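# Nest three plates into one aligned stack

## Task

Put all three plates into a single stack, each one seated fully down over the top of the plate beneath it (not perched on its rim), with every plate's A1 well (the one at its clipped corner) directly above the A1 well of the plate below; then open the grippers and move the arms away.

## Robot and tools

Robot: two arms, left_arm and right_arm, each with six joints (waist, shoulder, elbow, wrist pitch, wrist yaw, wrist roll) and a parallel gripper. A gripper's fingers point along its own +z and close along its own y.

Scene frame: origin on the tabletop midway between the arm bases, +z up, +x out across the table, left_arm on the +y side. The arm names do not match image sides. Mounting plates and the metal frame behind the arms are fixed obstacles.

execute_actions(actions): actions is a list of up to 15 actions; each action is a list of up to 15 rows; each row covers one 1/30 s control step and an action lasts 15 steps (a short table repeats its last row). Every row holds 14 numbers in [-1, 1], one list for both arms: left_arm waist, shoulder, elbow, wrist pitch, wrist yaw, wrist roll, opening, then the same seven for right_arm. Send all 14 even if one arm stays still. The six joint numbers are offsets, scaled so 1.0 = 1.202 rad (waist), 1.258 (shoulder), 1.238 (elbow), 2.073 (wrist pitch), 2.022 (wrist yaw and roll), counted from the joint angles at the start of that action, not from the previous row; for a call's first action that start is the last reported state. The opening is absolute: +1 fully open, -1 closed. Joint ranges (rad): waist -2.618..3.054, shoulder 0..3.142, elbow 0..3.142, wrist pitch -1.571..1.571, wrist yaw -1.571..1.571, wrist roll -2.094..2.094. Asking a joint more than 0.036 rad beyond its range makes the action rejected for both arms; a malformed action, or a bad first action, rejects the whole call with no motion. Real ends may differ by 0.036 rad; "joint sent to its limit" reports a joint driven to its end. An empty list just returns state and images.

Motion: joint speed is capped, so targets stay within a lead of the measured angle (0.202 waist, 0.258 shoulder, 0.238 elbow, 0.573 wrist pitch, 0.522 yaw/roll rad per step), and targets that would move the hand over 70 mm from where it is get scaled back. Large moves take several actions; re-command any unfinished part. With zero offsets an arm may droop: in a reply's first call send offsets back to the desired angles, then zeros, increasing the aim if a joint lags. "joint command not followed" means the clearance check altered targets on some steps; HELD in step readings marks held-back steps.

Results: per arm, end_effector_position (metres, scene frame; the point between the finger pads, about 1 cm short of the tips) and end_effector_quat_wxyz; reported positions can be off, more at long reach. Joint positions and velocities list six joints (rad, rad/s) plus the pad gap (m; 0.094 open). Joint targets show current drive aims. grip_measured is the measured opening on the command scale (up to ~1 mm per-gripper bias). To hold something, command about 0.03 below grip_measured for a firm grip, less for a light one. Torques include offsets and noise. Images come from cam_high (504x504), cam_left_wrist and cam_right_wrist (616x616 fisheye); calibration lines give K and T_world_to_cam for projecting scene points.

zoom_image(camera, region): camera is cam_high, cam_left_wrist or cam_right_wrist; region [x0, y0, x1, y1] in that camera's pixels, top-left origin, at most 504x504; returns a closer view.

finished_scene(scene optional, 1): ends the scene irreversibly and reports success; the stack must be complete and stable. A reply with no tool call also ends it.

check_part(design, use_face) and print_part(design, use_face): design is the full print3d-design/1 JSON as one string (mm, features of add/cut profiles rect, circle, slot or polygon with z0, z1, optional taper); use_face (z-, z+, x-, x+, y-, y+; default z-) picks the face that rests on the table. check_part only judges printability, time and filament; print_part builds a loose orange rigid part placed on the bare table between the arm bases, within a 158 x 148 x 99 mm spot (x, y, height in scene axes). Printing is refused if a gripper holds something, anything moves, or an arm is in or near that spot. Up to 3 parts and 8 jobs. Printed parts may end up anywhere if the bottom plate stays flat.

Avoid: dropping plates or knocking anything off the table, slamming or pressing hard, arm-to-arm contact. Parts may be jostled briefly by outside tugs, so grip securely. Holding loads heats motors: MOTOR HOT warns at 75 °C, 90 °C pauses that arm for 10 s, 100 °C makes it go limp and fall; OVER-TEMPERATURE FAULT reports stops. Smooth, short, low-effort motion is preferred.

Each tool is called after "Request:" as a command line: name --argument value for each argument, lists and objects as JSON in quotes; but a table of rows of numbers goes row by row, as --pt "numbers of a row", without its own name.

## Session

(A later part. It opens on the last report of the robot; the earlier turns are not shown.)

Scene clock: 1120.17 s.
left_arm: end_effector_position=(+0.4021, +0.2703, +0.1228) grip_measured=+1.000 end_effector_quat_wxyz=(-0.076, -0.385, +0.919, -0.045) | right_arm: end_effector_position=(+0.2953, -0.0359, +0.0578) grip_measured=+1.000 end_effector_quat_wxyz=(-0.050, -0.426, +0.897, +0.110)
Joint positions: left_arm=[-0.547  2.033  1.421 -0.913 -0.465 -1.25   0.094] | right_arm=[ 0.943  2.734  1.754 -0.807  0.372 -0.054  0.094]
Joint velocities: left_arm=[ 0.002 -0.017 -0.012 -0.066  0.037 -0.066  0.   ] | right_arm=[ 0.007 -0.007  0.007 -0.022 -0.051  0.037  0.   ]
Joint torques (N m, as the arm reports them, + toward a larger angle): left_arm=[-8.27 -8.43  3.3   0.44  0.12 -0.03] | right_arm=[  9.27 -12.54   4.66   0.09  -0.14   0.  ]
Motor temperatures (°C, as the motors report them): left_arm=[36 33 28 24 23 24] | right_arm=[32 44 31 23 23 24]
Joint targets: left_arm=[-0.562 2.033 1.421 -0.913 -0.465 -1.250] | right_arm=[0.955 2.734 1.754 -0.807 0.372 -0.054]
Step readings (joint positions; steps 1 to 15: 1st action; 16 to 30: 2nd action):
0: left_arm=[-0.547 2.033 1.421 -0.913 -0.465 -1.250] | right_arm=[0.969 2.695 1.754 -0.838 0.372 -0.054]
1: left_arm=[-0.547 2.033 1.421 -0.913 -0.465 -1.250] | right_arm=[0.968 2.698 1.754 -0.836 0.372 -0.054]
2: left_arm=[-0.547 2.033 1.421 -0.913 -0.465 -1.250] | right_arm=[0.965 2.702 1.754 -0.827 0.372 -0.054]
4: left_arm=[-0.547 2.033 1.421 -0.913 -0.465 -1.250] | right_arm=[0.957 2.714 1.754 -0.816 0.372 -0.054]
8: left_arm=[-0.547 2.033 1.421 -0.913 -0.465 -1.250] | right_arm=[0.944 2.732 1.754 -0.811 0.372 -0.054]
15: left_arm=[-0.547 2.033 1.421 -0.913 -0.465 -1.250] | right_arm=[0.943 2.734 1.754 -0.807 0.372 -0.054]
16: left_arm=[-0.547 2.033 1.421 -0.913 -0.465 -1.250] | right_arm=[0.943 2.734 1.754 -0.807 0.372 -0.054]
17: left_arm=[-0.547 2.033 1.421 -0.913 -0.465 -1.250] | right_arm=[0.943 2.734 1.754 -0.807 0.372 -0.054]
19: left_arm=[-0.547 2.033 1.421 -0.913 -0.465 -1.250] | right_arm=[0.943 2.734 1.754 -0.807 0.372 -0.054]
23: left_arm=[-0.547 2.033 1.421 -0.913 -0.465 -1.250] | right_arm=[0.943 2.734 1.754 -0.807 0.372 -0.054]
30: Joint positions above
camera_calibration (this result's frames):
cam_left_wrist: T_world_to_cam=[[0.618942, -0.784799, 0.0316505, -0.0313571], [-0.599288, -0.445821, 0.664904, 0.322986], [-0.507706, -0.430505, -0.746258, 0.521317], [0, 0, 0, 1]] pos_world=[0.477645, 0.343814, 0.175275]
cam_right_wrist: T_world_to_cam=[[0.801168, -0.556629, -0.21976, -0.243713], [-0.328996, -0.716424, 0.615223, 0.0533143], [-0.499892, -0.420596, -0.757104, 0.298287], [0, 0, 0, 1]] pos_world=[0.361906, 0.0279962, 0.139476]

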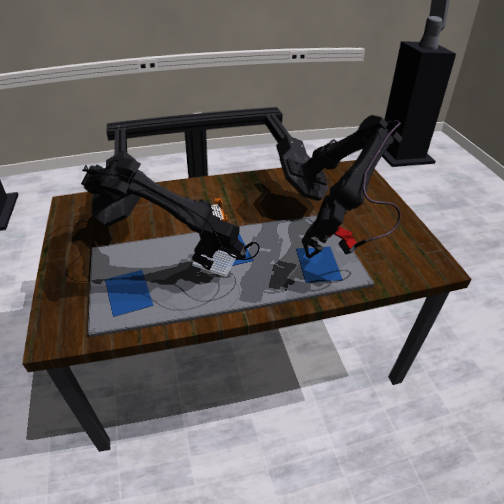

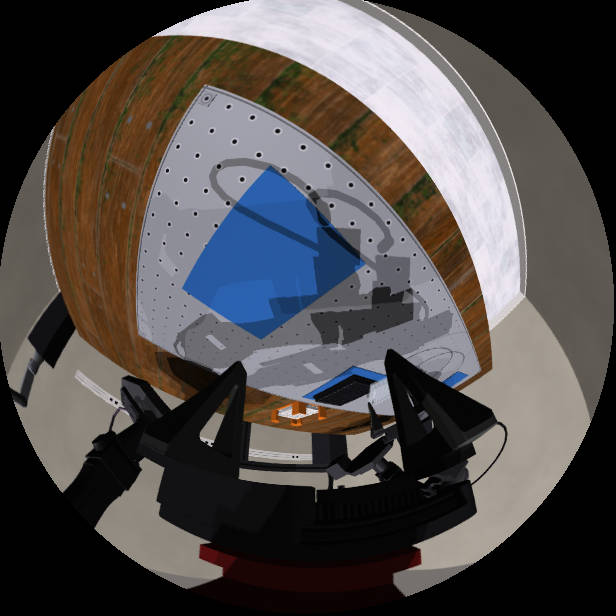

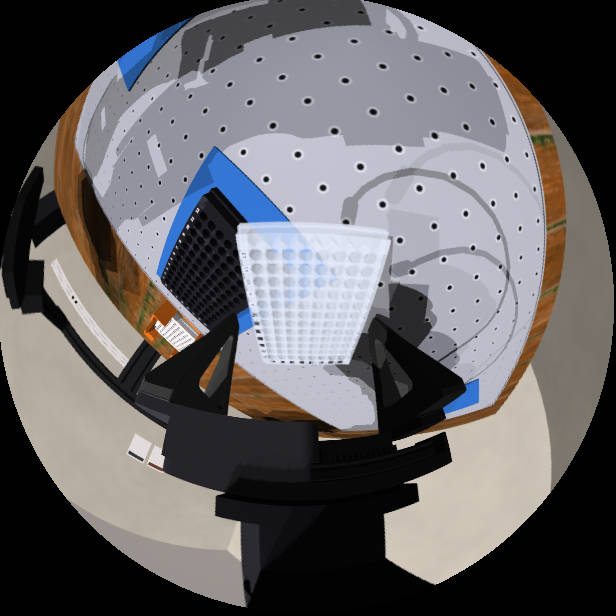

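Request:
execute_actions --actions '[[[-0.012,0,0,0,0,0,1,-0.014,0.022,0,0.024,0,-0.01,1]],[[-0.012,0,0,0,0,0,1,0.01,0,0,0,0,0,1]]]'

Request:
zoom_image --camera "cam_right_wrist" --region '[180,160,440,400]'

Scene clock: 1125.80 s.
left_arm: end_effector_position=(+0.4020, +0.2703, +0.1228) grip_measured=+1.000 end_effector_quat_wxyz=(-0.076, -0.385, +0.919, -0.046) | right_arm: end_effector_position=(+0.2980, -0.0364, +0.0468) grip_measured=+1.000 end_effector_quat_wxyz=(-0.050, -0.421, +0.899, +0.112)
Joint positions: left_arm=[-0.547  2.033  1.421 -0.913 -0.464 -1.25   0.094] | right_arm=[ 0.922  2.751  1.754 -0.779  0.372 -0.065  0.094]
Joint velocities: left_arm=[ 0.002 -0.012 -0.012  0.007  0.066  0.095  0.   ] | right_arm=[-0.012 -0.007 -0.007  0.037 -0.007 -0.022  0.   ]
Joint torques (N m, as the arm reports them, + toward a larger angle): left_arm=[-8.24 -8.45  3.32  0.43  0.12 -0.03] | right_arm=[  9.44 -12.64   4.65   0.07  -0.16  -0.01]
Motor temperatures (°C, as the motors report them): left_arm=[36 33 28 24 23 24] | right_arm=[32 44 31 23 23 24]
Joint targets: left_arm=[-0.562 2.033 1.421 -0.913 -0.464 -1.250] | right_arm=[0.934 2.751 1.754 -0.779 0.372 -0.065]
Step readings (joint positions; steps 1 to 15: 1st action; 16 to 30: 2nd action):
0: left_arm=[-0.547 2.033 1.421 -0.913 -0.465 -1.250] | right_arm=[0.943 2.734 1.754 -0.807 0.372 -0.054]
1: left_arm=[-0.547 2.033 1.421 -0.913 -0.465 -1.250] | right_arm=[0.941 2.735 1.754 -0.804 0.372 -0.055]
2: left_arm=[-0.547 2.033 1.421 -0.913 -0.465 -1.250] | right_arm=[0.940 2.737 1.754 -0.798 0.372 -0.058]
4: left_arm=[-0.547 2.033 1.421 -0.913 -0.465 -1.250] | right_arm=[0.933 2.742 1.754 -0.789 0.372 -0.060]
8: left_arm=[-0.547 2.033 1.421 -0.913 -0.465 -1.250] | right_arm=[0.923 2.750 1.754 -0.783 0.372 -0.063]
15: left_arm=[-0.547 2.033 1.421 -0.913 -0.465 -1.250] | right_arm=[0.922 2.751 1.754 -0.779 0.372 -0.065]
16: left_arm=[-0.547 2.033 1.421 -0.913 -0.465 -1.250] | right_arm=[0.922 2.751 1.754 -0.779 0.372 -0.065]
17: left_arm=[-0.547 2.033 1.421 -0.913 -0.465 -1.250] | right_arm=[0.922 2.751 1.754 -0.779 0.372 -0.065]
19: left_arm=[-0.547 2.033 1.421 -0.913 -0.464 -1.250] | right_arm=[0.922 2.751 1.754 -0.779 0.372 -0.065]
23: left_arm=[-0.547 2.033 1.421 -0.913 -0.464 -1.250] | right_arm=[0.922 2.751 1.754 -0.779 0.372 -0.065]
30: Joint positions above
camera_calibration (this result's frames):
cam_left_wrist: T_world_to_cam=[[0.618957, -0.784781, 0.031814, -0.0314174], [-0.59917, -0.445601, 0.665158, 0.322796], [-0.507827, -0.430766, -0.746025, 0.521376], [0, 0, 0, 1]] pos_world=[0.477624, 0.343773, 0.175249]
cam_right_wrist: T_world_to_cam=[[0.793984, -0.565234, -0.223831, -0.246498], [-0.335301, -0.714268, 0.614324, 0.0626972], [-0.507112, -0.412713, -0.756641, 0.293499], [0, 0, 0, 1]] pos_world=[0.365575, 0.0265845, 0.128383]

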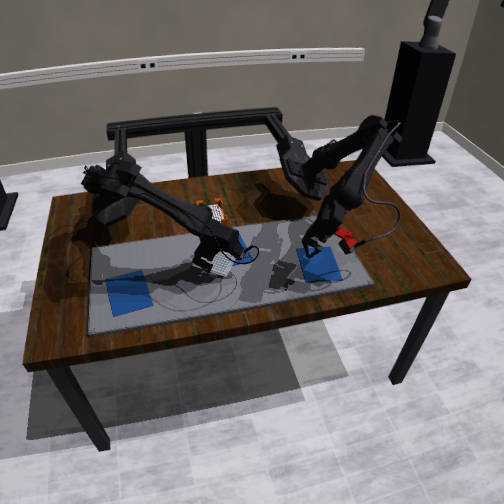

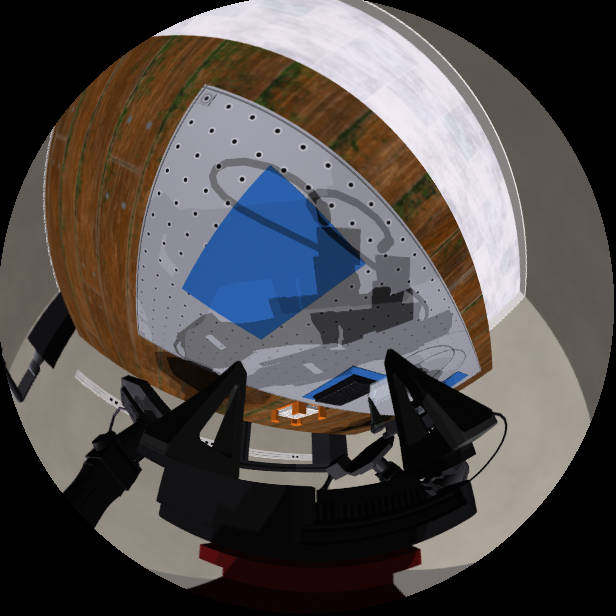

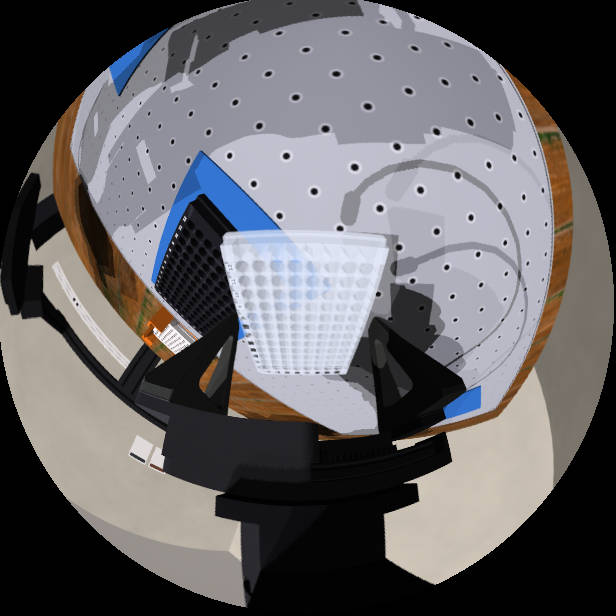

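Region (180, 160, 440, 400) of cam_right_wrist's 616x616 image, scaled by 1.938, with more detail than that image has; it fills the top 465 rows of this view, and the rest is white.

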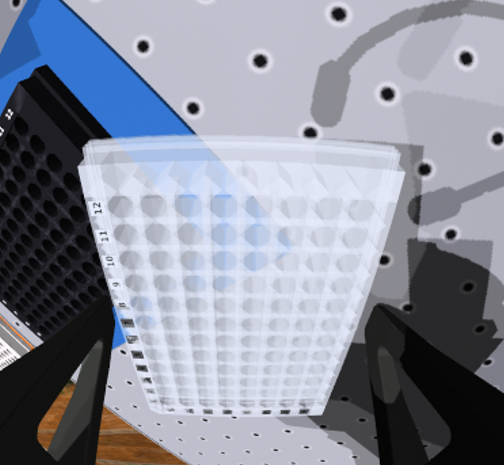

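Similar depth to before; close.

Request:
execute_actions --actions '[[[-0.012,0,0,0,0,0,1,0.01,0,0,0,0,0,0.8]],[[-0.012,0,0,0,0,0,1,0.01,0,0,0,0,0,0.68]],[[-0.012,0,0,0,0,0,1,0.01,0,0,0,0,0,0.68]]]'

Scene clock: 1133.10 s.
left_arm: end_effector_position=(+0.4020, +0.2701, +0.1229) grip_measured=+1.000 end_effector_quat_wxyz=(-0.076, -0.385, +0.919, -0.046) | right_arm: end_effector_position=(+0.2981, -0.0364, +0.0467) grip_measured=+0.712 end_effector_quat_wxyz=(-0.050, -0.421, +0.899, +0.112)
Joint positions: left_arm=[-0.547  2.033  1.421 -0.913 -0.463 -1.25   0.094] | right_arm=[ 0.922  2.751  1.754 -0.779  0.372 -0.065  0.08 ]
Joint velocities: left_arm=[-0.002  0.002 -0.032 -0.007  0.081  0.051  0.   ] | right_arm=[-0.027 -0.012  0.007 -0.037  0.022 -0.051  0.001]
Joint torques (N m, as the arm reports them, + toward a larger angle): left_arm=[-8.26 -8.46  3.28  0.44  0.12 -0.03] | right_arm=[  9.43 -12.52   4.69   0.08  -0.16   0.  ]
Motor temperatures (°C, as the motors report them): left_arm=[36 33 28 24 23 24] | right_arm=[33 44 31 23 23 24]
Joint targets: left_arm=[-0.562 2.033 1.421 -0.913 -0.464 -1.250] | right_arm=[0.934 2.751 1.754 -0.779 0.372 -0.065]
Step readings (joint positions; steps 1 to 15: 1st action; 16 to 30: 2nd action; 31 to 45: 3rd action):
0: left_arm=[-0.547 2.033 1.421 -0.913 -0.464 -1.250] | right_arm=[0.922 2.751 1.754 -0.779 0.372 -0.065]
1: left_arm=[-0.547 2.033 1.421 -0.913 -0.464 -1.250] | right_arm=[0.922 2.751 1.754 -0.779 0.372 -0.065]
2: left_arm=[-0.547 2.033 1.421 -0.913 -0.464 -1.250] | right_arm=[0.922 2.751 1.754 -0.779 0.372 -0.065]
4: left_arm=[-0.547 2.033 1.421 -0.913 -0.464 -1.250] | right_arm=[0.922 2.751 1.754 -0.779 0.372 -0.065]
8: left_arm=[-0.547 2.033 1.421 -0.913 -0.464 -1.250] | right_arm=[0.922 2.751 1.754 -0.779 0.372 -0.065]
15: left_arm=[-0.547 2.033 1.421 -0.913 -0.464 -1.250] | right_arm=[0.922 2.751 1.754 -0.779 0.372 -0.065]
16: left_arm=[-0.547 2.033 1.421 -0.913 -0.464 -1.250] | right_arm=[0.922 2.751 1.754 -0.779 0.372 -0.065]
17: left_arm=[-0.547 2.033 1.421 -0.913 -0.464 -1.250] | right_arm=[0.922 2.751 1.754 -0.779 0.372 -0.065]
19: left_arm=[-0.547 2.033 1.421 -0.913 -0.464 -1.250] | right_arm=[0.922 2.751 1.754 -0.779 0.372 -0.065]
23: left_arm=[-0.547 2.033 1.421 -0.913 -0.464 -1.250] | right_arm=[0.922 2.751 1.754 -0.779 0.372 -0.065]
30: left_arm=[-0.547 2.033 1.421 -0.913 -0.464 -1.250] | right_arm=[0.922 2.751 1.754 -0.779 0.372 -0.065]
31: left_arm=[-0.547 2.033 1.421 -0.913 -0.464 -1.250] | right_arm=[0.922 2.751 1.754 -0.779 0.372 -0.065]
32: left_arm=[-0.547 2.033 1.421 -0.913 -0.463 -1.250] | right_arm=[0.922 2.751 1.754 -0.779 0.372 -0.065]
34: left_arm=[-0.547 2.033 1.421 -0.913 -0.463 -1.250] | right_arm=[0.922 2.751 1.754 -0.779 0.372 -0.065]
38: left_arm=[-0.547 2.033 1.421 -0.913 -0.463 -1.250] | right_arm=[0.922 2.751 1.754 -0.779 0.372 -0.065]
45: Joint positions above
camera_calibration (this result's frames):
cam_left_wrist: T_world_to_cam=[[0.618986, -0.784744, 0.0321409, -0.0315382], [-0.598934, -0.445161, 0.665665, 0.322415], [-0.508069, -0.431288, -0.745558, 0.521493], [0, 0, 0, 1]] pos_world=[0.477581, 0.34369, 0.175197]
cam_right_wrist: T_world_to_cam=[[0.794048, -0.565289, -0.223462, -0.246604], [-0.335468, -0.714108, 0.614419, 0.0627421], [-0.506901, -0.412914, -0.756673, 0.293423], [0, 0, 0, 1]] pos_world=[0.3656, 0.0265607, 0.128369]

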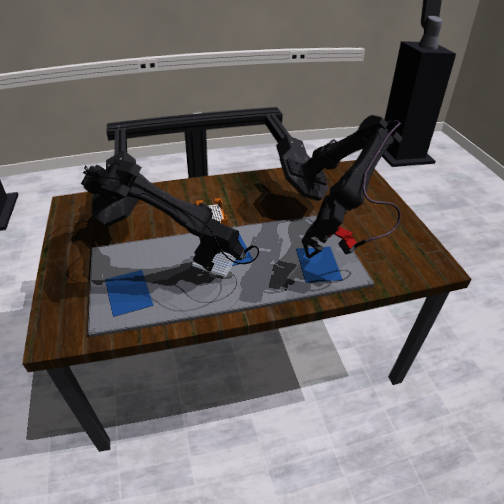

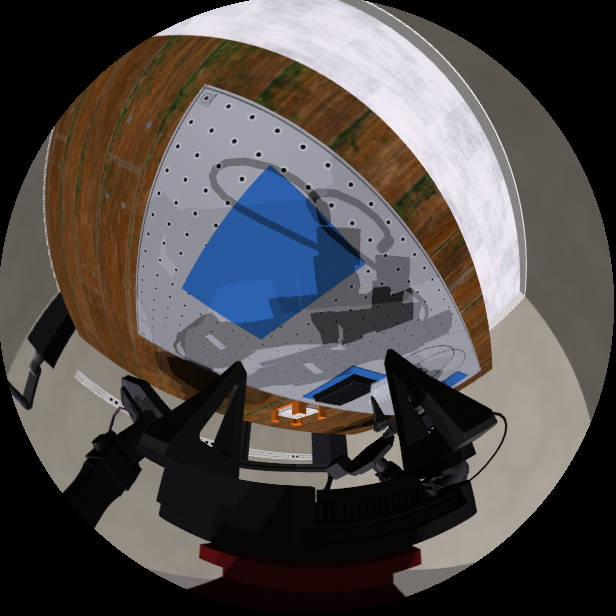

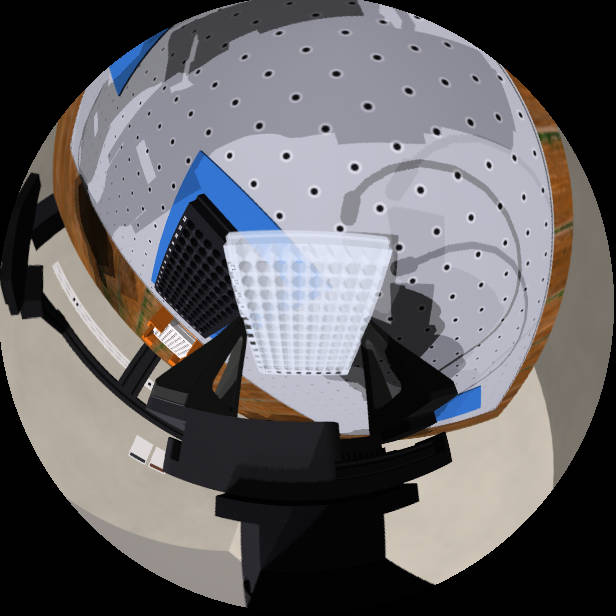

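Request:
execute_actions --actions '[[[-0.012,0,0,0,0,0,1,0.04,-0.06,0,-0.03,0,0,0.68]],[[-0.012,0,0,0,0,0,1,0.14,0,0,0,0.05,0.18,0.68]],[[-0.012,0,0,0,0,0,1,0.15,0.04,-0.05,0,0,0.2,0.68]],[[-0.012,0,0,0,0,0,1,0.15,0.07,-0.05,0,-0.045,0.2,0.68]],[[-0.012,0,0,0,0,0,1,0.13,0.07,-0.06,0,-0.045,0.2,0.68]],[[-0.012,0,0,0,0,0,1,0.006,0,0,0,0,0.11,0.68]],[[-0.012,0,0,0,0,0,1,0.006,0,0,0,0,0,0.68]]]'

Scene clock: 1146.77 s.
left_arm: end_effector_position=(+0.4019, +0.2699, +0.1229) grip_measured=+1.000 end_effector_quat_wxyz=(-0.077, -0.385, +0.919, -0.046) | right_arm: end_effector_position=(+0.0295, +0.0113, +0.0912) grip_measured=+0.713 end_effector_quat_wxyz=(-0.031, +0.031, +0.999, +0.004)
Joint positions: left_arm=[-0.547  2.033  1.421 -0.913 -0.462 -1.25   0.094] | right_arm=[ 1.656  2.914  1.599 -0.807  0.271  1.633  0.08 ]
Joint velocities: left_arm=[-0.007 -0.002  0.017 -0.037  0.037  0.022  0.   ] | right_arm=[-0.007  0.002  0.002 -0.051  0.007 -0.037 -0.   ]
Joint torques (N m, as the arm reports them, + toward a larger angle): left_arm=[-8.24 -8.45  3.28  0.43  0.13 -0.03] | right_arm=[  4.96 -13.34   5.52   0.15  -0.05  -0.01]
Motor temperatures (°C, as the motors report them): left_arm=[36 33 28 24 23 24] | right_arm=[33 44 31 23 23 24]
Joint targets: left_arm=[-0.562 2.033 1.421 -0.913 -0.462 -1.250] | right_arm=[1.664 2.914 1.599 -0.807 0.271 1.633]
Step readings (joint positions; steps 1 to 15: 1st action; 16 to 30: 2nd action; 31 to 45: 3rd action; 46 to 60: 4th action; 61 to 75: 5th action; 76 to 90: 6th action; 91 to 105: 7th action):
0: left_arm=[-0.547 2.033 1.421 -0.913 -0.463 -1.250] | right_arm=[0.922 2.751 1.754 -0.779 0.372 -0.065]
1: left_arm=[-0.547 2.033 1.421 -0.913 -0.463 -1.250] | right_arm=[0.924 2.745 1.754 -0.782 0.372 -0.065]
2: left_arm=[-0.547 2.033 1.421 -0.913 -0.463 -1.250] | right_arm=[0.927 2.738 1.754 -0.795 0.372 -0.065]
4: left_arm=[-0.547 2.033 1.421 -0.913 -0.463 -1.250] | right_arm=[0.937 2.713 1.754 -0.811 0.372 -0.065]
8: left_arm=[-0.547 2.033 1.421 -0.913 -0.463 -1.250] | right_arm=[0.954 2.676 1.754 -0.813 0.372 -0.065]
15: left_arm=[-0.547 2.033 1.421 -0.913 -0.463 -1.250] | right_arm=[0.956 2.674 1.754 -0.819 0.372 -0.065]
16: left_arm=[-0.547 2.033 1.421 -0.913 -0.463 -1.250] | right_arm=[0.967 2.674 1.754 -0.820 0.388 -0.013]
17: left_arm=[-0.547 2.033 1.421 -0.913 -0.463 -1.250] | right_arm=[0.984 2.674 1.754 -0.820 0.412 0.050]
19: left_arm=[-0.547 2.033 1.421 -0.913 -0.463 -1.250] | right_arm=[1.041 2.674 1.754 -0.820 0.439 0.139]
23: left_arm=[-0.547 2.033 1.421 -0.913 -0.463 -1.250] | right_arm=[1.138 2.674 1.754 -0.820 0.446 0.230]
30: left_arm=[-0.547 2.033 1.421 -0.913 -0.463 -1.250] | right_arm=[1.126 2.674 1.754 -0.820 0.458 0.280]
31: left_arm=[-0.547 2.033 1.421 -0.913 -0.463 -1.250] | right_arm=[1.131 2.676 1.751 -0.819 0.463 0.330]
32: left_arm=[-0.547 2.033 1.421 -0.913 -0.463 -1.250] | right_arm=[1.143 2.678 1.747 -0.819 0.469 0.392]
34: left_arm=[-0.547 2.033 1.421 -0.913 -0.463 -1.250] | right_arm=[1.197 2.690 1.736 -0.819 0.471 0.492]
38: left_arm=[-0.547 2.033 1.421 -0.913 -0.463 -1.250] | right_arm=[1.315 2.718 1.716 -0.819 0.459 0.602]
45: left_arm=[-0.547 2.033 1.421 -0.913 -0.463 -1.250] | right_arm=[1.311 2.724 1.710 -0.819 0.451 0.662]
46: left_arm=[-0.547 2.033 1.421 -0.913 -0.463 -1.250] | right_arm=[1.314 2.729 1.709 -0.818 0.448 0.706]
47: left_arm=[-0.547 2.033 1.421 -0.913 -0.463 -1.250] | right_arm=[1.323 2.735 1.709 -0.817 0.444 0.760]
49: left_arm=[-0.547 2.033 1.421 -0.913 -0.463 -1.250] | right_arm=[1.372 2.759 1.705 -0.815 0.429 0.852]
53: left_arm=[-0.547 2.033 1.421 -0.913 -0.463 -1.250] | right_arm=[1.492 2.805 1.674 -0.813 0.384 0.975]
60: left_arm=[-0.547 2.033 1.421 -0.913 -0.463 -1.250] | right_arm=[1.498 2.818 1.662 -0.813 0.360 1.043]
61: left_arm=[-0.547 2.033 1.421 -0.913 -0.462 -1.250] | right_arm=[1.502 2.823 1.659 -0.812 0.357 1.091]
62: left_arm=[-0.547 2.033 1.421 -0.913 -0.462 -1.250] | right_arm=[1.513 2.830 1.655 -0.809 0.351 1.152]
64: left_arm=[-0.547 2.033 1.421 -0.913 -0.462 -1.250] | right_arm=[1.565 2.856 1.641 -0.806 0.331 1.251]
68: left_arm=[-0.547 2.033 1.421 -0.913 -0.462 -1.250] | right_arm=[1.668 2.906 1.607 -0.806 0.286 1.363]
75: left_arm=[-0.547 2.033 1.421 -0.913 -0.462 -1.250] | right_arm=[1.657 2.914 1.599 -0.807 0.271 1.425]
76: left_arm=[-0.547 2.033 1.421 -0.913 -0.462 -1.250] | right_arm=[1.656 2.914 1.599 -0.807 0.271 1.457]
77: left_arm=[-0.547 2.033 1.421 -0.913 -0.462 -1.250] | right_arm=[1.656 2.914 1.599 -0.807 0.271 1.494]
79: left_arm=[-0.547 2.033 1.421 -0.913 -0.462 -1.250] | right_arm=[1.656 2.914 1.599 -0.807 0.271 1.547]
83: left_arm=[-0.547 2.033 1.421 -0.913 -0.462 -1.250] | right_arm=[1.656 2.914 1.599 -0.807 0.271 1.603]
90: left_arm=[-0.547 2.033 1.421 -0.913 -0.462 -1.250] | right_arm=[1.656 2.914 1.599 -0.807 0.271 1.633]
91: left_arm=[-0.547 2.033 1.421 -0.913 -0.462 -1.250] | right_arm=[1.656 2.914 1.599 -0.807 0.271 1.633]
92: left_arm=[-0.547 2.033 1.421 -0.913 -0.462 -1.250] | right_arm=[1.656 2.914 1.599 -0.807 0.271 1.633]
94: left_arm=[-0.547 2.033 1.421 -0.913 -0.462 -1.250] | right_arm=[1.656 2.914 1.599 -0.807 0.271 1.633]
98: left_arm=[-0.547 2.033 1.421 -0.913 -0.462 -1.250] | right_arm=[1.656 2.914 1.599 -0.807 0.271 1.633]
105: Joint positions above
camera_calibration (this result's frames):
cam_left_wrist: T_world_to_cam=[[0.619046, -0.78467, 0.0327946, -0.03178], [-0.598462, -0.444279, 0.666678, 0.321653], [-0.508552, -0.43233, -0.744624, 0.521726], [0, 0, 0, 1]] pos_world=[0.477496, 0.343525, 0.175093]
cam_right_wrist: T_world_to_cam=[[0.0122658, -0.999889, 0.0085085, 0.0103171], [-0.720167, -0.00293057, 0.693795, -0.0244665], [-0.693692, -0.0146375, -0.720123, 0.20831], [0, 0, 0, 1]] pos_world=[0.126757, 0.0132934, 0.166896]

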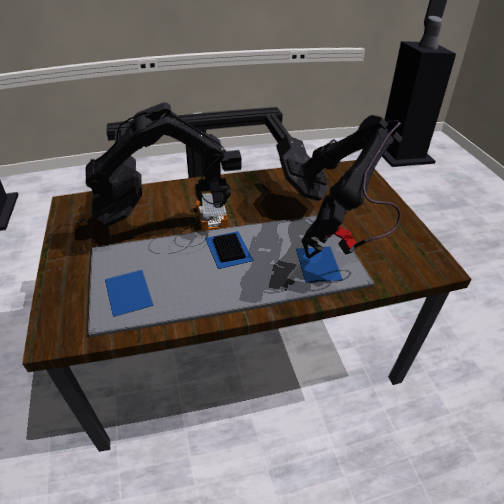

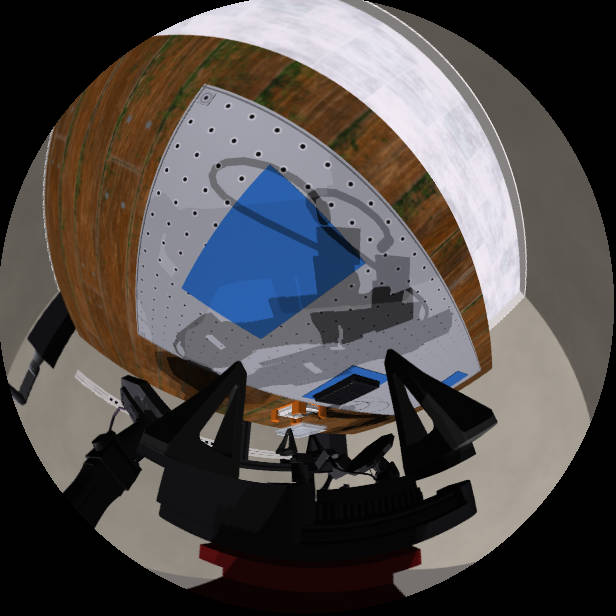

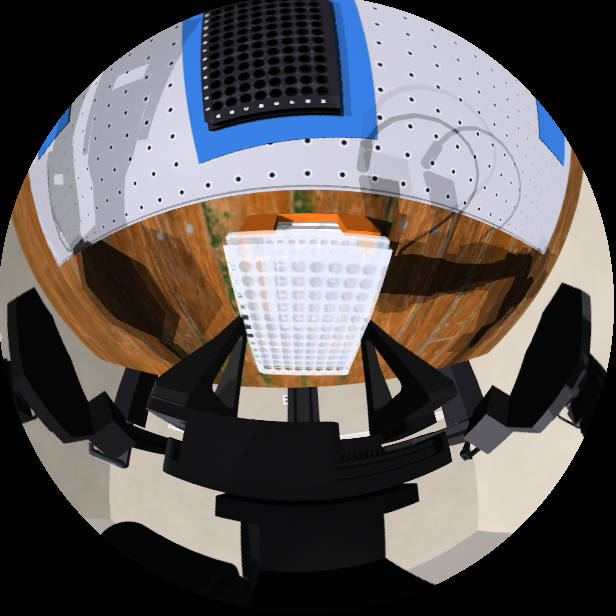

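Request:
execute_actions --actions '[[[-0.012,0,0,0,0,0,1,0.042,0.046,0,0.024,0,0,0.68]],[[-0.012,0,0,0,0,0,1,0.006,0,0,0,0,0,0.68]]]'

Request:
zoom_image --camera "cam_right_wrist" --region '[180,160,440,400]'

Request:
zoom_image --camera "cam_high" --region '[170,170,260,240]'

Scene clock: 1157.90 s.
left_arm: end_effector_position=(+0.4018, +0.2698, +0.1229) grip_measured=+1.000 end_effector_quat_wxyz=(-0.077, -0.385, +0.919, -0.046) | right_arm: end_effector_position=(+0.0116, +0.0106, +0.0738) grip_measured=+0.713 end_effector_quat_wxyz=(-0.020, +0.011, +1.000, -0.000)
Joint positions: left_arm=[-0.547  2.033  1.421 -0.913 -0.461 -1.25   0.094] | right_arm=[ 1.699  2.97   1.599 -0.771  0.269  1.633  0.08 ]
Joint velocities: left_arm=[-0.007  0.012 -0.002  0.022 -0.037  0.007  0.   ] | right_arm=[-0.002 -0.007 -0.007 -0.051  0.022  0.007  0.001]
Joint torques (N m, as the arm reports them, + toward a larger angle): left_arm=[-8.25 -8.46  3.3   0.44  0.12 -0.03] | right_arm=[  4.58 -13.7    5.4    0.12  -0.03   0.01]
Motor temperatures (°C, as the motors report them): left_arm=[36 33 28 24 23 24] | right_arm=[32 45 31 23 23 24]
Joint targets: left_arm=[-0.562 2.033 1.421 -0.913 -0.462 -1.250] | right_arm=[1.706 2.970 1.599 -0.771 0.269 1.633]
Step readings (joint positions; steps 1 to 15: 1st action; 16 to 30: 2nd action):
0: left_arm=[-0.547 2.033 1.421 -0.913 -0.462 -1.250] | right_arm=[1.656 2.914 1.599 -0.807 0.271 1.633]
1: left_arm=[-0.547 2.033 1.421 -0.913 -0.462 -1.250] | right_arm=[1.659 2.917 1.599 -0.804 0.272 1.633]
2: left_arm=[-0.547 2.033 1.421 -0.913 -0.462 -1.250] | right_arm=[1.664 2.924 1.599 -0.795 0.272 1.633]
4: left_arm=[-0.547 2.033 1.421 -0.913 -0.462 -1.250] | right_arm=[1.679 2.943 1.599 -0.782 0.272 1.633]
8: left_arm=[-0.547 2.033 1.421 -0.913 -0.461 -1.250] | right_arm=[1.699 2.970 1.599 -0.777 0.269 1.633]
15: left_arm=[-0.547 2.033 1.421 -0.913 -0.461 -1.250] | right_arm=[1.699 2.970 1.599 -0.771 0.269 1.633]
16: left_arm=[-0.547 2.033 1.421 -0.913 -0.461 -1.250] | right_arm=[1.699 2.970 1.599 -0.771 0.269 1.633]
17: left_arm=[-0.547 2.033 1.421 -0.913 -0.461 -1.250] | right_arm=[1.699 2.970 1.599 -0.771 0.269 1.633]
19: left_arm=[-0.547 2.033 1.421 -0.913 -0.461 -1.250] | right_arm=[1.699 2.970 1.599 -0.771 0.269 1.633]
23: left_arm=[-0.547 2.033 1.421 -0.913 -0.461 -1.250] | right_arm=[1.699 2.970 1.599 -0.771 0.269 1.633]
30: Joint positions above
camera_calibration (this result's frames):
cam_left_wrist: T_world_to_cam=[[0.619061, -0.784651, 0.032958, -0.0318405], [-0.598344, -0.444058, 0.666931, 0.321463], [-0.508673, -0.432591, -0.74439, 0.521784], [0, 0, 0, 1]] pos_world=[0.477474, 0.343483, 0.175067]
cam_right_wrist: T_world_to_cam=[[0.0527716, -0.998457, 0.0172777, 0.00886497], [-0.734144, -0.0270616, 0.678454, -0.0237899], [-0.67694, -0.0484875, -0.73444, 0.18453], [0, 0, 0, 1]] pos_world=[0.106983, 0.0171549, 0.151513]

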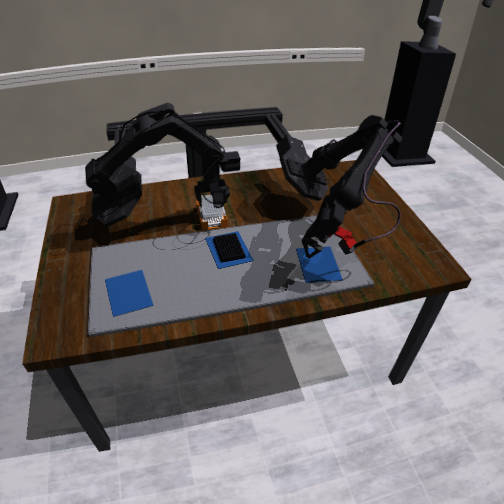

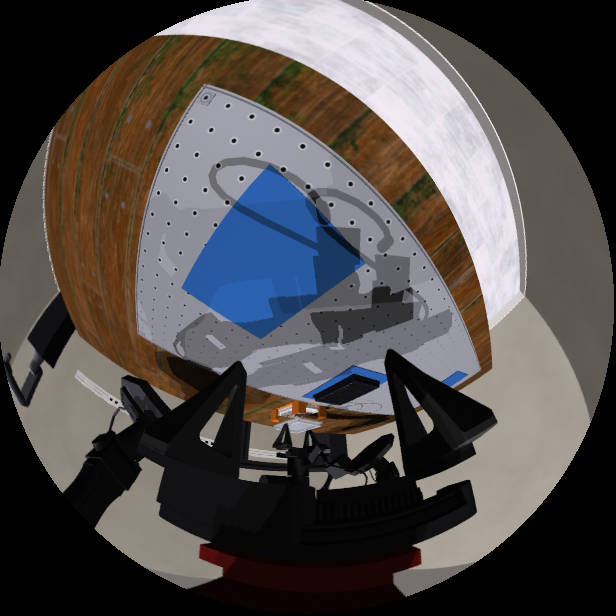

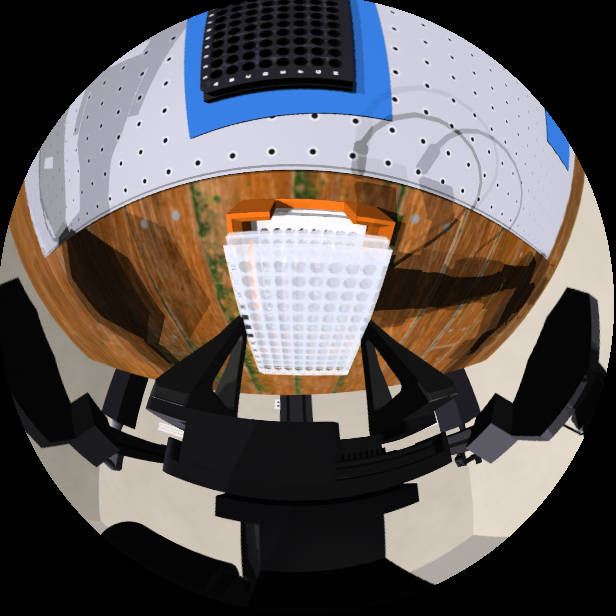

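Region (180, 160, 440, 400) of cam_right_wrist's 616x616 image, scaled by 1.938, with more detail than that image has; it fills the top 465 rows of this view, and the rest is white.

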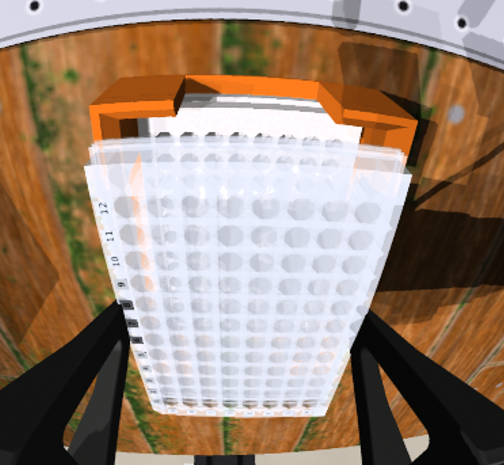

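Region (170, 170, 260, 240) of cam_high's 504x504 image, scaled by 5.600, with more detail than that image has.

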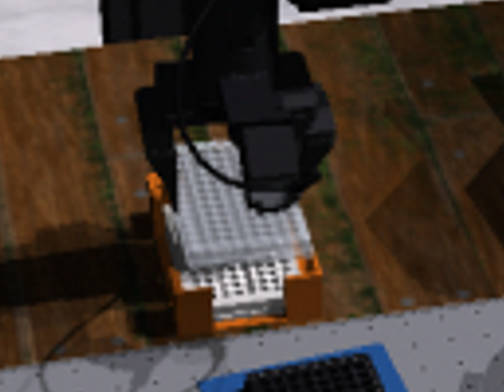

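Request:
execute_actions --actions '[[[-0.012,0,0,0,0,0,1,-0.013,0.025,0,0.013,0.008,0.008,0.68]],[[-0.012,0,0,0,0,0,1,-0.012,0.025,0,0.018,0.008,0,0.68]],[[-0.012,0,0,0,0,0,1,-0.012,0.025,0,0.018,0.008,-0.008,0.68]],[[-0.012,0,0,0,0,0,1,0.006,0,0,0,0,0,0.68]]]'

Request:
zoom_image --camera "cam_high" --region '[170,170,260,240]'

Scene clock: 1172.90 s.
left_arm: end_effector_position=(+0.4018, +0.2697, +0.1230) grip_measured=+1.000 end_effector_quat_wxyz=(-0.077, -0.385, +0.919, -0.047) | right_arm: end_effector_position=(+0.0111, +0.0091, +0.0436) grip_measured=+0.713 end_effector_quat_wxyz=(-0.027, +0.023, +0.999, -0.009)
Joint positions: left_arm=[-0.547  2.033  1.421 -0.913 -0.461 -1.25   0.094] | right_arm=[ 1.665  3.039  1.599 -0.711  0.273  1.633  0.08 ]
Joint velocities: left_arm=[ 0.002 -0.012  0.037 -0.037 -0.022  0.022  0.   ] | right_arm=[-0.002  0.007 -0.012  0.066  0.051 -0.007  0.   ]
Joint torques (N m, as the arm reports them, + toward a larger angle): left_arm=[-8.25 -8.44  3.29  0.44  0.12 -0.03] | right_arm=[  4.69 -13.79   5.13   0.1   -0.05   0.  ]
Motor temperatures (°C, as the motors report them): left_arm=[36 33 28 24 23 24] | right_arm=[31 45 31 23 23 24]
Joint targets: left_arm=[-0.562 2.033 1.421 -0.913 -0.461 -1.250] | right_arm=[1.673 3.039 1.599 -0.711 0.273 1.633]
Step readings (joint positions; steps 1 to 15: 1st action; 16 to 30: 2nd action; 31 to 45: 3rd action; 46 to 60: 4th action):
0: left_arm=[-0.547 2.033 1.421 -0.913 -0.461 -1.250] | right_arm=[1.699 2.970 1.599 -0.771 0.269 1.633]
1: left_arm=[-0.547 2.033 1.421 -0.913 -0.461 -1.250] | right_arm=[1.698 2.972 1.599 -0.770 0.269 1.635]
2: left_arm=[-0.547 2.033 1.421 -0.913 -0.461 -1.250] | right_arm=[1.697 2.975 1.599 -0.766 0.270 1.636]
4: left_arm=[-0.547 2.033 1.421 -0.913 -0.461 -1.250] | right_arm=[1.693 2.983 1.599 -0.761 0.270 1.639]
8: left_arm=[-0.547 2.033 1.421 -0.913 -0.461 -1.250] | right_arm=[1.687 2.993 1.599 -0.760 0.270 1.641]
15: left_arm=[-0.547 2.033 1.421 -0.913 -0.461 -1.250] | right_arm=[1.687 2.994 1.599 -0.758 0.270 1.642]
16: left_arm=[-0.547 2.033 1.421 -0.913 -0.461 -1.250] | right_arm=[1.686 2.995 1.599 -0.756 0.270 1.642]
17: left_arm=[-0.547 2.033 1.421 -0.913 -0.461 -1.250] | right_arm=[1.685 2.998 1.599 -0.750 0.270 1.642]
19: left_arm=[-0.547 2.033 1.421 -0.913 -0.461 -1.250] | right_arm=[1.681 3.006 1.599 -0.742 0.271 1.642]
23: left_arm=[-0.547 2.033 1.421 -0.913 -0.461 -1.250] | right_arm=[1.676 3.016 1.599 -0.737 0.271 1.642]
30: left_arm=[-0.547 2.033 1.421 -0.913 -0.461 -1.250] | right_arm=[1.676 3.017 1.599 -0.734 0.271 1.642]
31: left_arm=[-0.547 2.033 1.421 -0.913 -0.461 -1.250] | right_arm=[1.675 3.018 1.599 -0.733 0.272 1.641]
32: left_arm=[-0.547 2.033 1.421 -0.913 -0.461 -1.250] | right_arm=[1.674 3.021 1.599 -0.728 0.272 1.639]
34: left_arm=[-0.547 2.033 1.421 -0.913 -0.461 -1.250] | right_arm=[1.670 3.029 1.599 -0.720 0.272 1.637]
38: left_arm=[-0.547 2.033 1.421 -0.913 -0.461 -1.250] | right_arm=[1.665 3.039 1.599 -0.714 0.272 1.634]
45: left_arm=[-0.547 2.033 1.421 -0.913 -0.461 -1.250] | right_arm=[1.665 3.039 1.599 -0.711 0.273 1.633]
46: left_arm=[-0.547 2.033 1.421 -0.913 -0.461 -1.250] | right_arm=[1.665 3.039 1.599 -0.711 0.273 1.633]
47: left_arm=[-0.547 2.033 1.421 -0.913 -0.461 -1.250] | right_arm=[1.665 3.039 1.599 -0.711 0.273 1.633]
49: left_arm=[-0.547 2.033 1.421 -0.913 -0.461 -1.250] | right_arm=[1.665 3.039 1.599 -0.711 0.273 1.633]
53: left_arm=[-0.547 2.033 1.421 -0.913 -0.461 -1.250] | right_arm=[1.665 3.039 1.599 -0.711 0.273 1.633]
60: Joint positions above
camera_calibration (this result's frames):
cam_left_wrist: T_world_to_cam=[[0.61909, -0.784614, 0.0332848, -0.0319617], [-0.598108, -0.443616, 0.667437, 0.321082], [-0.508914, -0.433111, -0.743922, 0.5219], [0, 0, 0, 1]] pos_world=[0.477431, 0.3434, 0.175015]
cam_right_wrist: T_world_to_cam=[[0.0294605, -0.99898, 0.0342087, 0.00751362], [-0.724722, 0.00222261, 0.689037, -0.0045753], [-0.688411, -0.0450912, -0.723918, 0.16164], [0, 0, 0, 1]] pos_world=[0.107738, 0.0148047, 0.11991]

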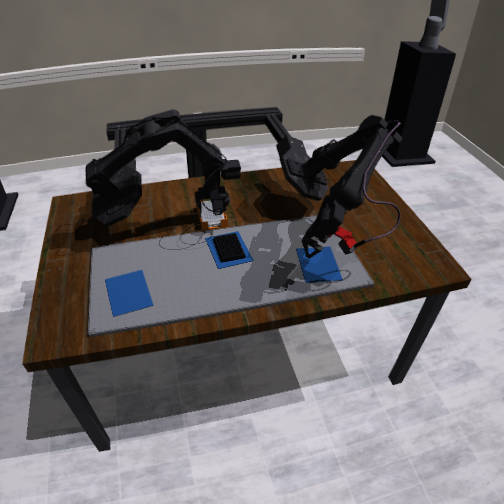

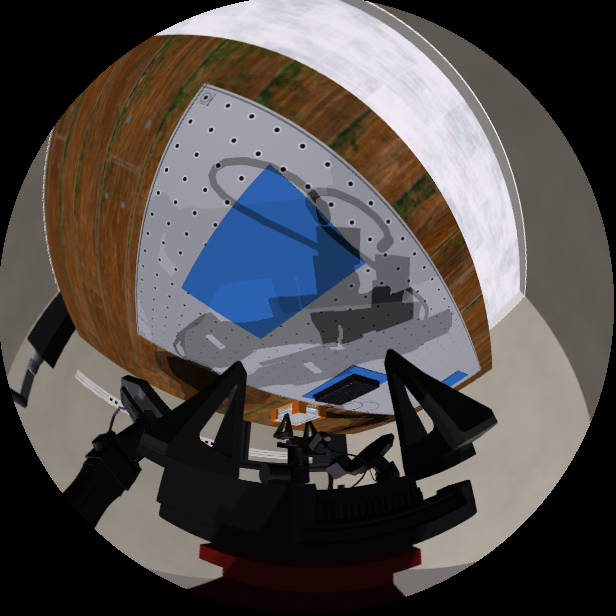

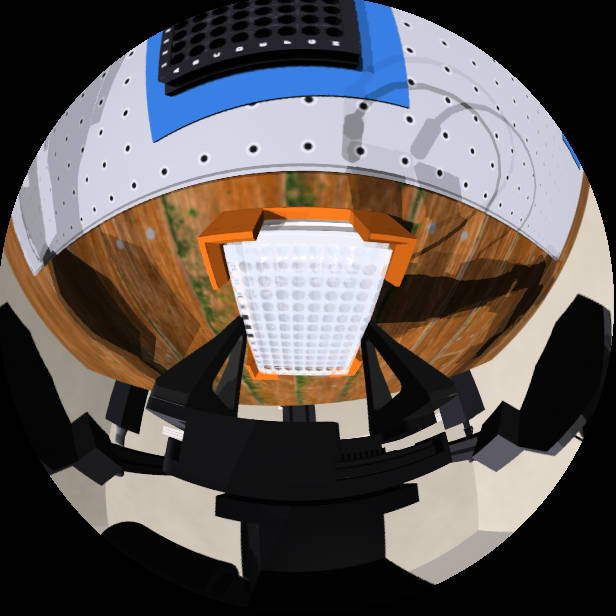

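Region (170, 170, 260, 240) of cam_high's 504x504 image, scaled by 5.600, with more detail than that image has.

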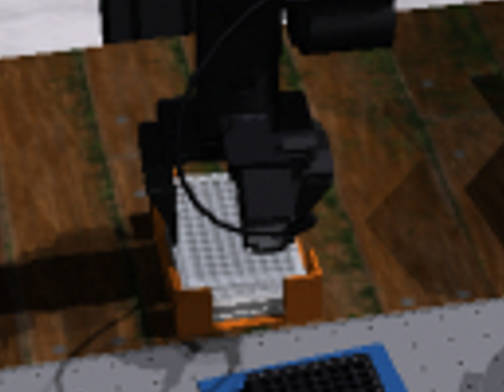

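Request:
execute_actions --actions '[[[-0.012,0,0,0,0,0,1,-0.009,0.019,0,0.015,0.012,-0.008,0.68]],[[-0.012,0,0,0,0,0,1,0.006,0,0,0,0,0,0.8]],[[-0.012,0,0,0,0,0,1,0.006,0,0,0,0,0,1]]]'

Request:
zoom_image --camera "cam_right_wrist" --region '[180,190,440,300]'

Request:
zoom_image --camera "cam_high" --region '[185,190,240,235]'

Scene clock: 1179.97 s.
left_arm: end_effector_position=(+0.4018, +0.2697, +0.1230) grip_measured=+1.000 end_effector_quat_wxyz=(-0.078, -0.385, +0.919, -0.047) | right_arm: end_effector_position=(+0.0121, +0.0102, +0.0395) grip_measured=+1.000 end_effector_quat_wxyz=(-0.024, +0.021, +0.999, -0.007)
Joint positions: left_arm=[-0.547  2.033  1.421 -0.913 -0.46  -1.25   0.094] | right_arm=[ 1.662  3.049  1.599 -0.697  0.281  1.624  0.094]
Joint velocities: left_arm=[-0.017 -0.012  0.002  0.051 -0.037  0.051  0.   ] | right_arm=[ 0.002 -0.012 -0.007 -0.037  0.007 -0.022  0.   ]
Joint torques (N m, as the arm reports them, + toward a larger angle): left_arm=[-8.25 -8.44  3.29  0.44  0.12 -0.03] | right_arm=[  4.71 -13.83   5.08   0.1   -0.04  -0.01]
Motor temperatures (°C, as the motors report them): left_arm=[36 33 28 24 23 24] | right_arm=[31 45 31 23 23 24]
Joint targets: left_arm=[-0.562 2.033 1.421 -0.913 -0.460 -1.250] | right_arm=[1.669 3.049 1.599 -0.697 0.281 1.624]
Step readings (joint positions; steps 1 to 15: 1st action; 16 to 30: 2nd action; 31 to 45: 3rd action):
0: left_arm=[-0.547 2.033 1.421 -0.913 -0.461 -1.250] | right_arm=[1.665 3.039 1.599 -0.711 0.273 1.633]
1: left_arm=[-0.547 2.033 1.421 -0.913 -0.461 -1.250] | right_arm=[1.665 3.040 1.599 -0.710 0.274 1.631]
2: left_arm=[-0.547 2.033 1.421 -0.913 -0.461 -1.250] | right_arm=[1.665 3.042 1.599 -0.706 0.275 1.630]
4: left_arm=[-0.547 2.033 1.421 -0.913 -0.461 -1.250] | right_arm=[1.662 3.046 1.599 -0.701 0.277 1.627]
8: left_arm=[-0.547 2.033 1.421 -0.913 -0.461 -1.250] | right_arm=[1.662 3.049 1.599 -0.698 0.280 1.625]
15: left_arm=[-0.547 2.033 1.421 -0.913 -0.460 -1.250] | right_arm=[1.662 3.049 1.599 -0.697 0.281 1.624]
16: left_arm=[-0.547 2.033 1.421 -0.913 -0.460 -1.250] | right_arm=[1.662 3.049 1.599 -0.697 0.281 1.624]
17: left_arm=[-0.547 2.033 1.421 -0.913 -0.460 -1.250] | right_arm=[1.662 3.049 1.599 -0.697 0.281 1.624]
19: left_arm=[-0.547 2.033 1.421 -0.913 -0.460 -1.250] | right_arm=[1.662 3.049 1.599 -0.697 0.281 1.624]
23: left_arm=[-0.547 2.033 1.421 -0.913 -0.460 -1.250] | right_arm=[1.662 3.049 1.599 -0.697 0.281 1.624]
30: left_arm=[-0.547 2.033 1.421 -0.913 -0.460 -1.250] | right_arm=[1.662 3.049 1.599 -0.697 0.281 1.624]
31: left_arm=[-0.547 2.033 1.421 -0.913 -0.460 -1.250] | right_arm=[1.662 3.049 1.599 -0.697 0.281 1.624]
32: left_arm=[-0.547 2.033 1.421 -0.913 -0.460 -1.250] | right_arm=[1.662 3.049 1.599 -0.697 0.281 1.624]
34: left_arm=[-0.547 2.033 1.421 -0.913 -0.460 -1.250] | right_arm=[1.662 3.049 1.599 -0.697 0.281 1.624]
38: left_arm=[-0.547 2.033 1.421 -0.913 -0.460 -1.250] | right_arm=[1.662 3.049 1.599 -0.697 0.281 1.624]
45: Joint positions above
camera_calibration (this result's frames):
cam_left_wrist: T_world_to_cam=[[0.619105, -0.784595, 0.0334482, -0.0320223], [-0.59799, -0.443395, 0.667689, 0.320892], [-0.509035, -0.433372, -0.743688, 0.521958], [0, 0, 0, 1]] pos_world=[0.47741, 0.343359, 0.174989]
cam_right_wrist: T_world_to_cam=[[0.0339904, -0.998955, 0.0305384, 0.00879323], [-0.728708, -0.00386005, 0.684813, -0.000704317], [-0.68398, -0.0455307, -0.728078, 0.159454], [0, 0, 0, 1]] pos_world=[0.108251, 0.0160414, 0.116309]

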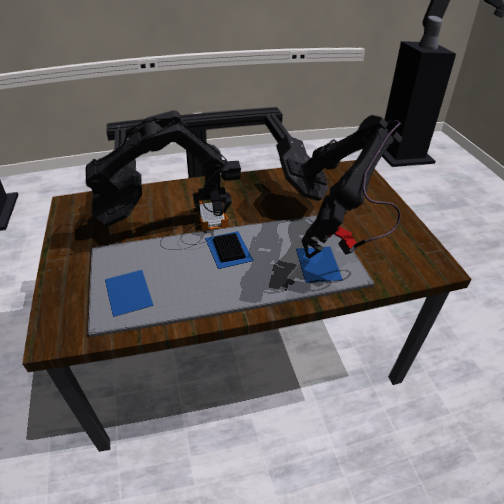

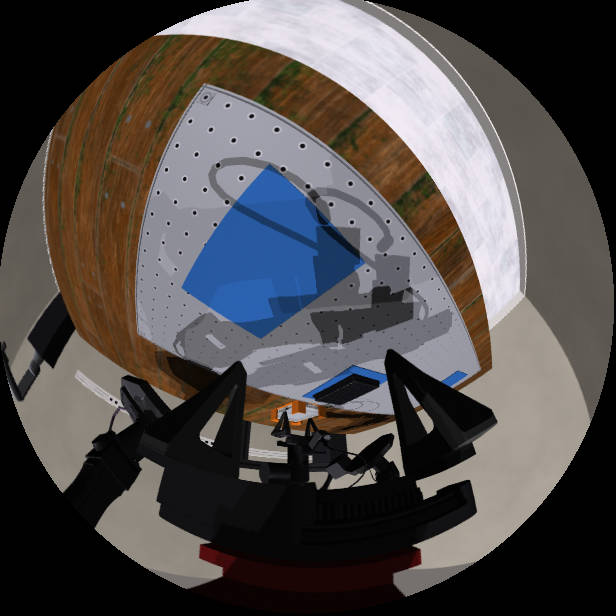

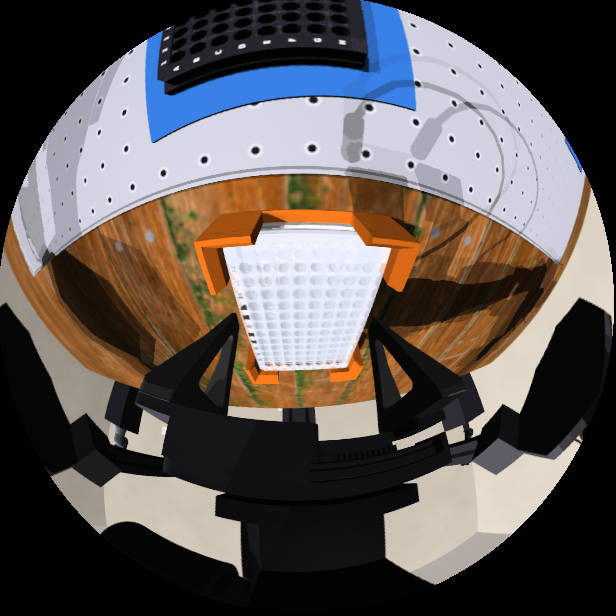

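Region (180, 190, 440, 300) of cam_right_wrist's 616x616 image, scaled by 1.938, with more detail than that image has; it fills the top 213 rows of this view, and the rest is white.

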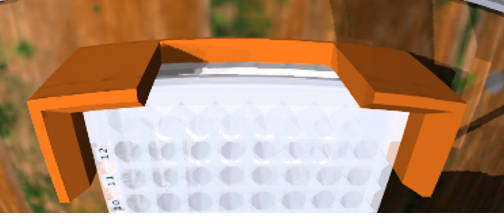

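Region (185, 190, 240, 235) of cam_high's 504x504 image, scaled by 9.164, with more detail than that image has; it fills the top 412 rows of this view, and the rest is white.

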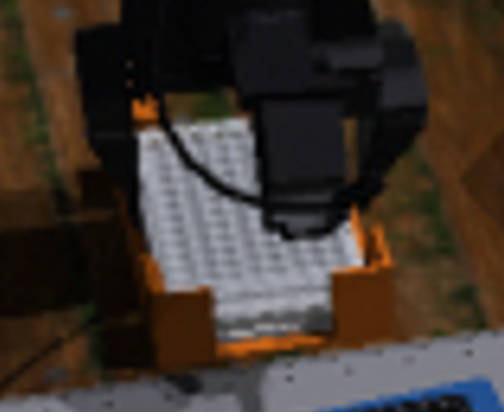

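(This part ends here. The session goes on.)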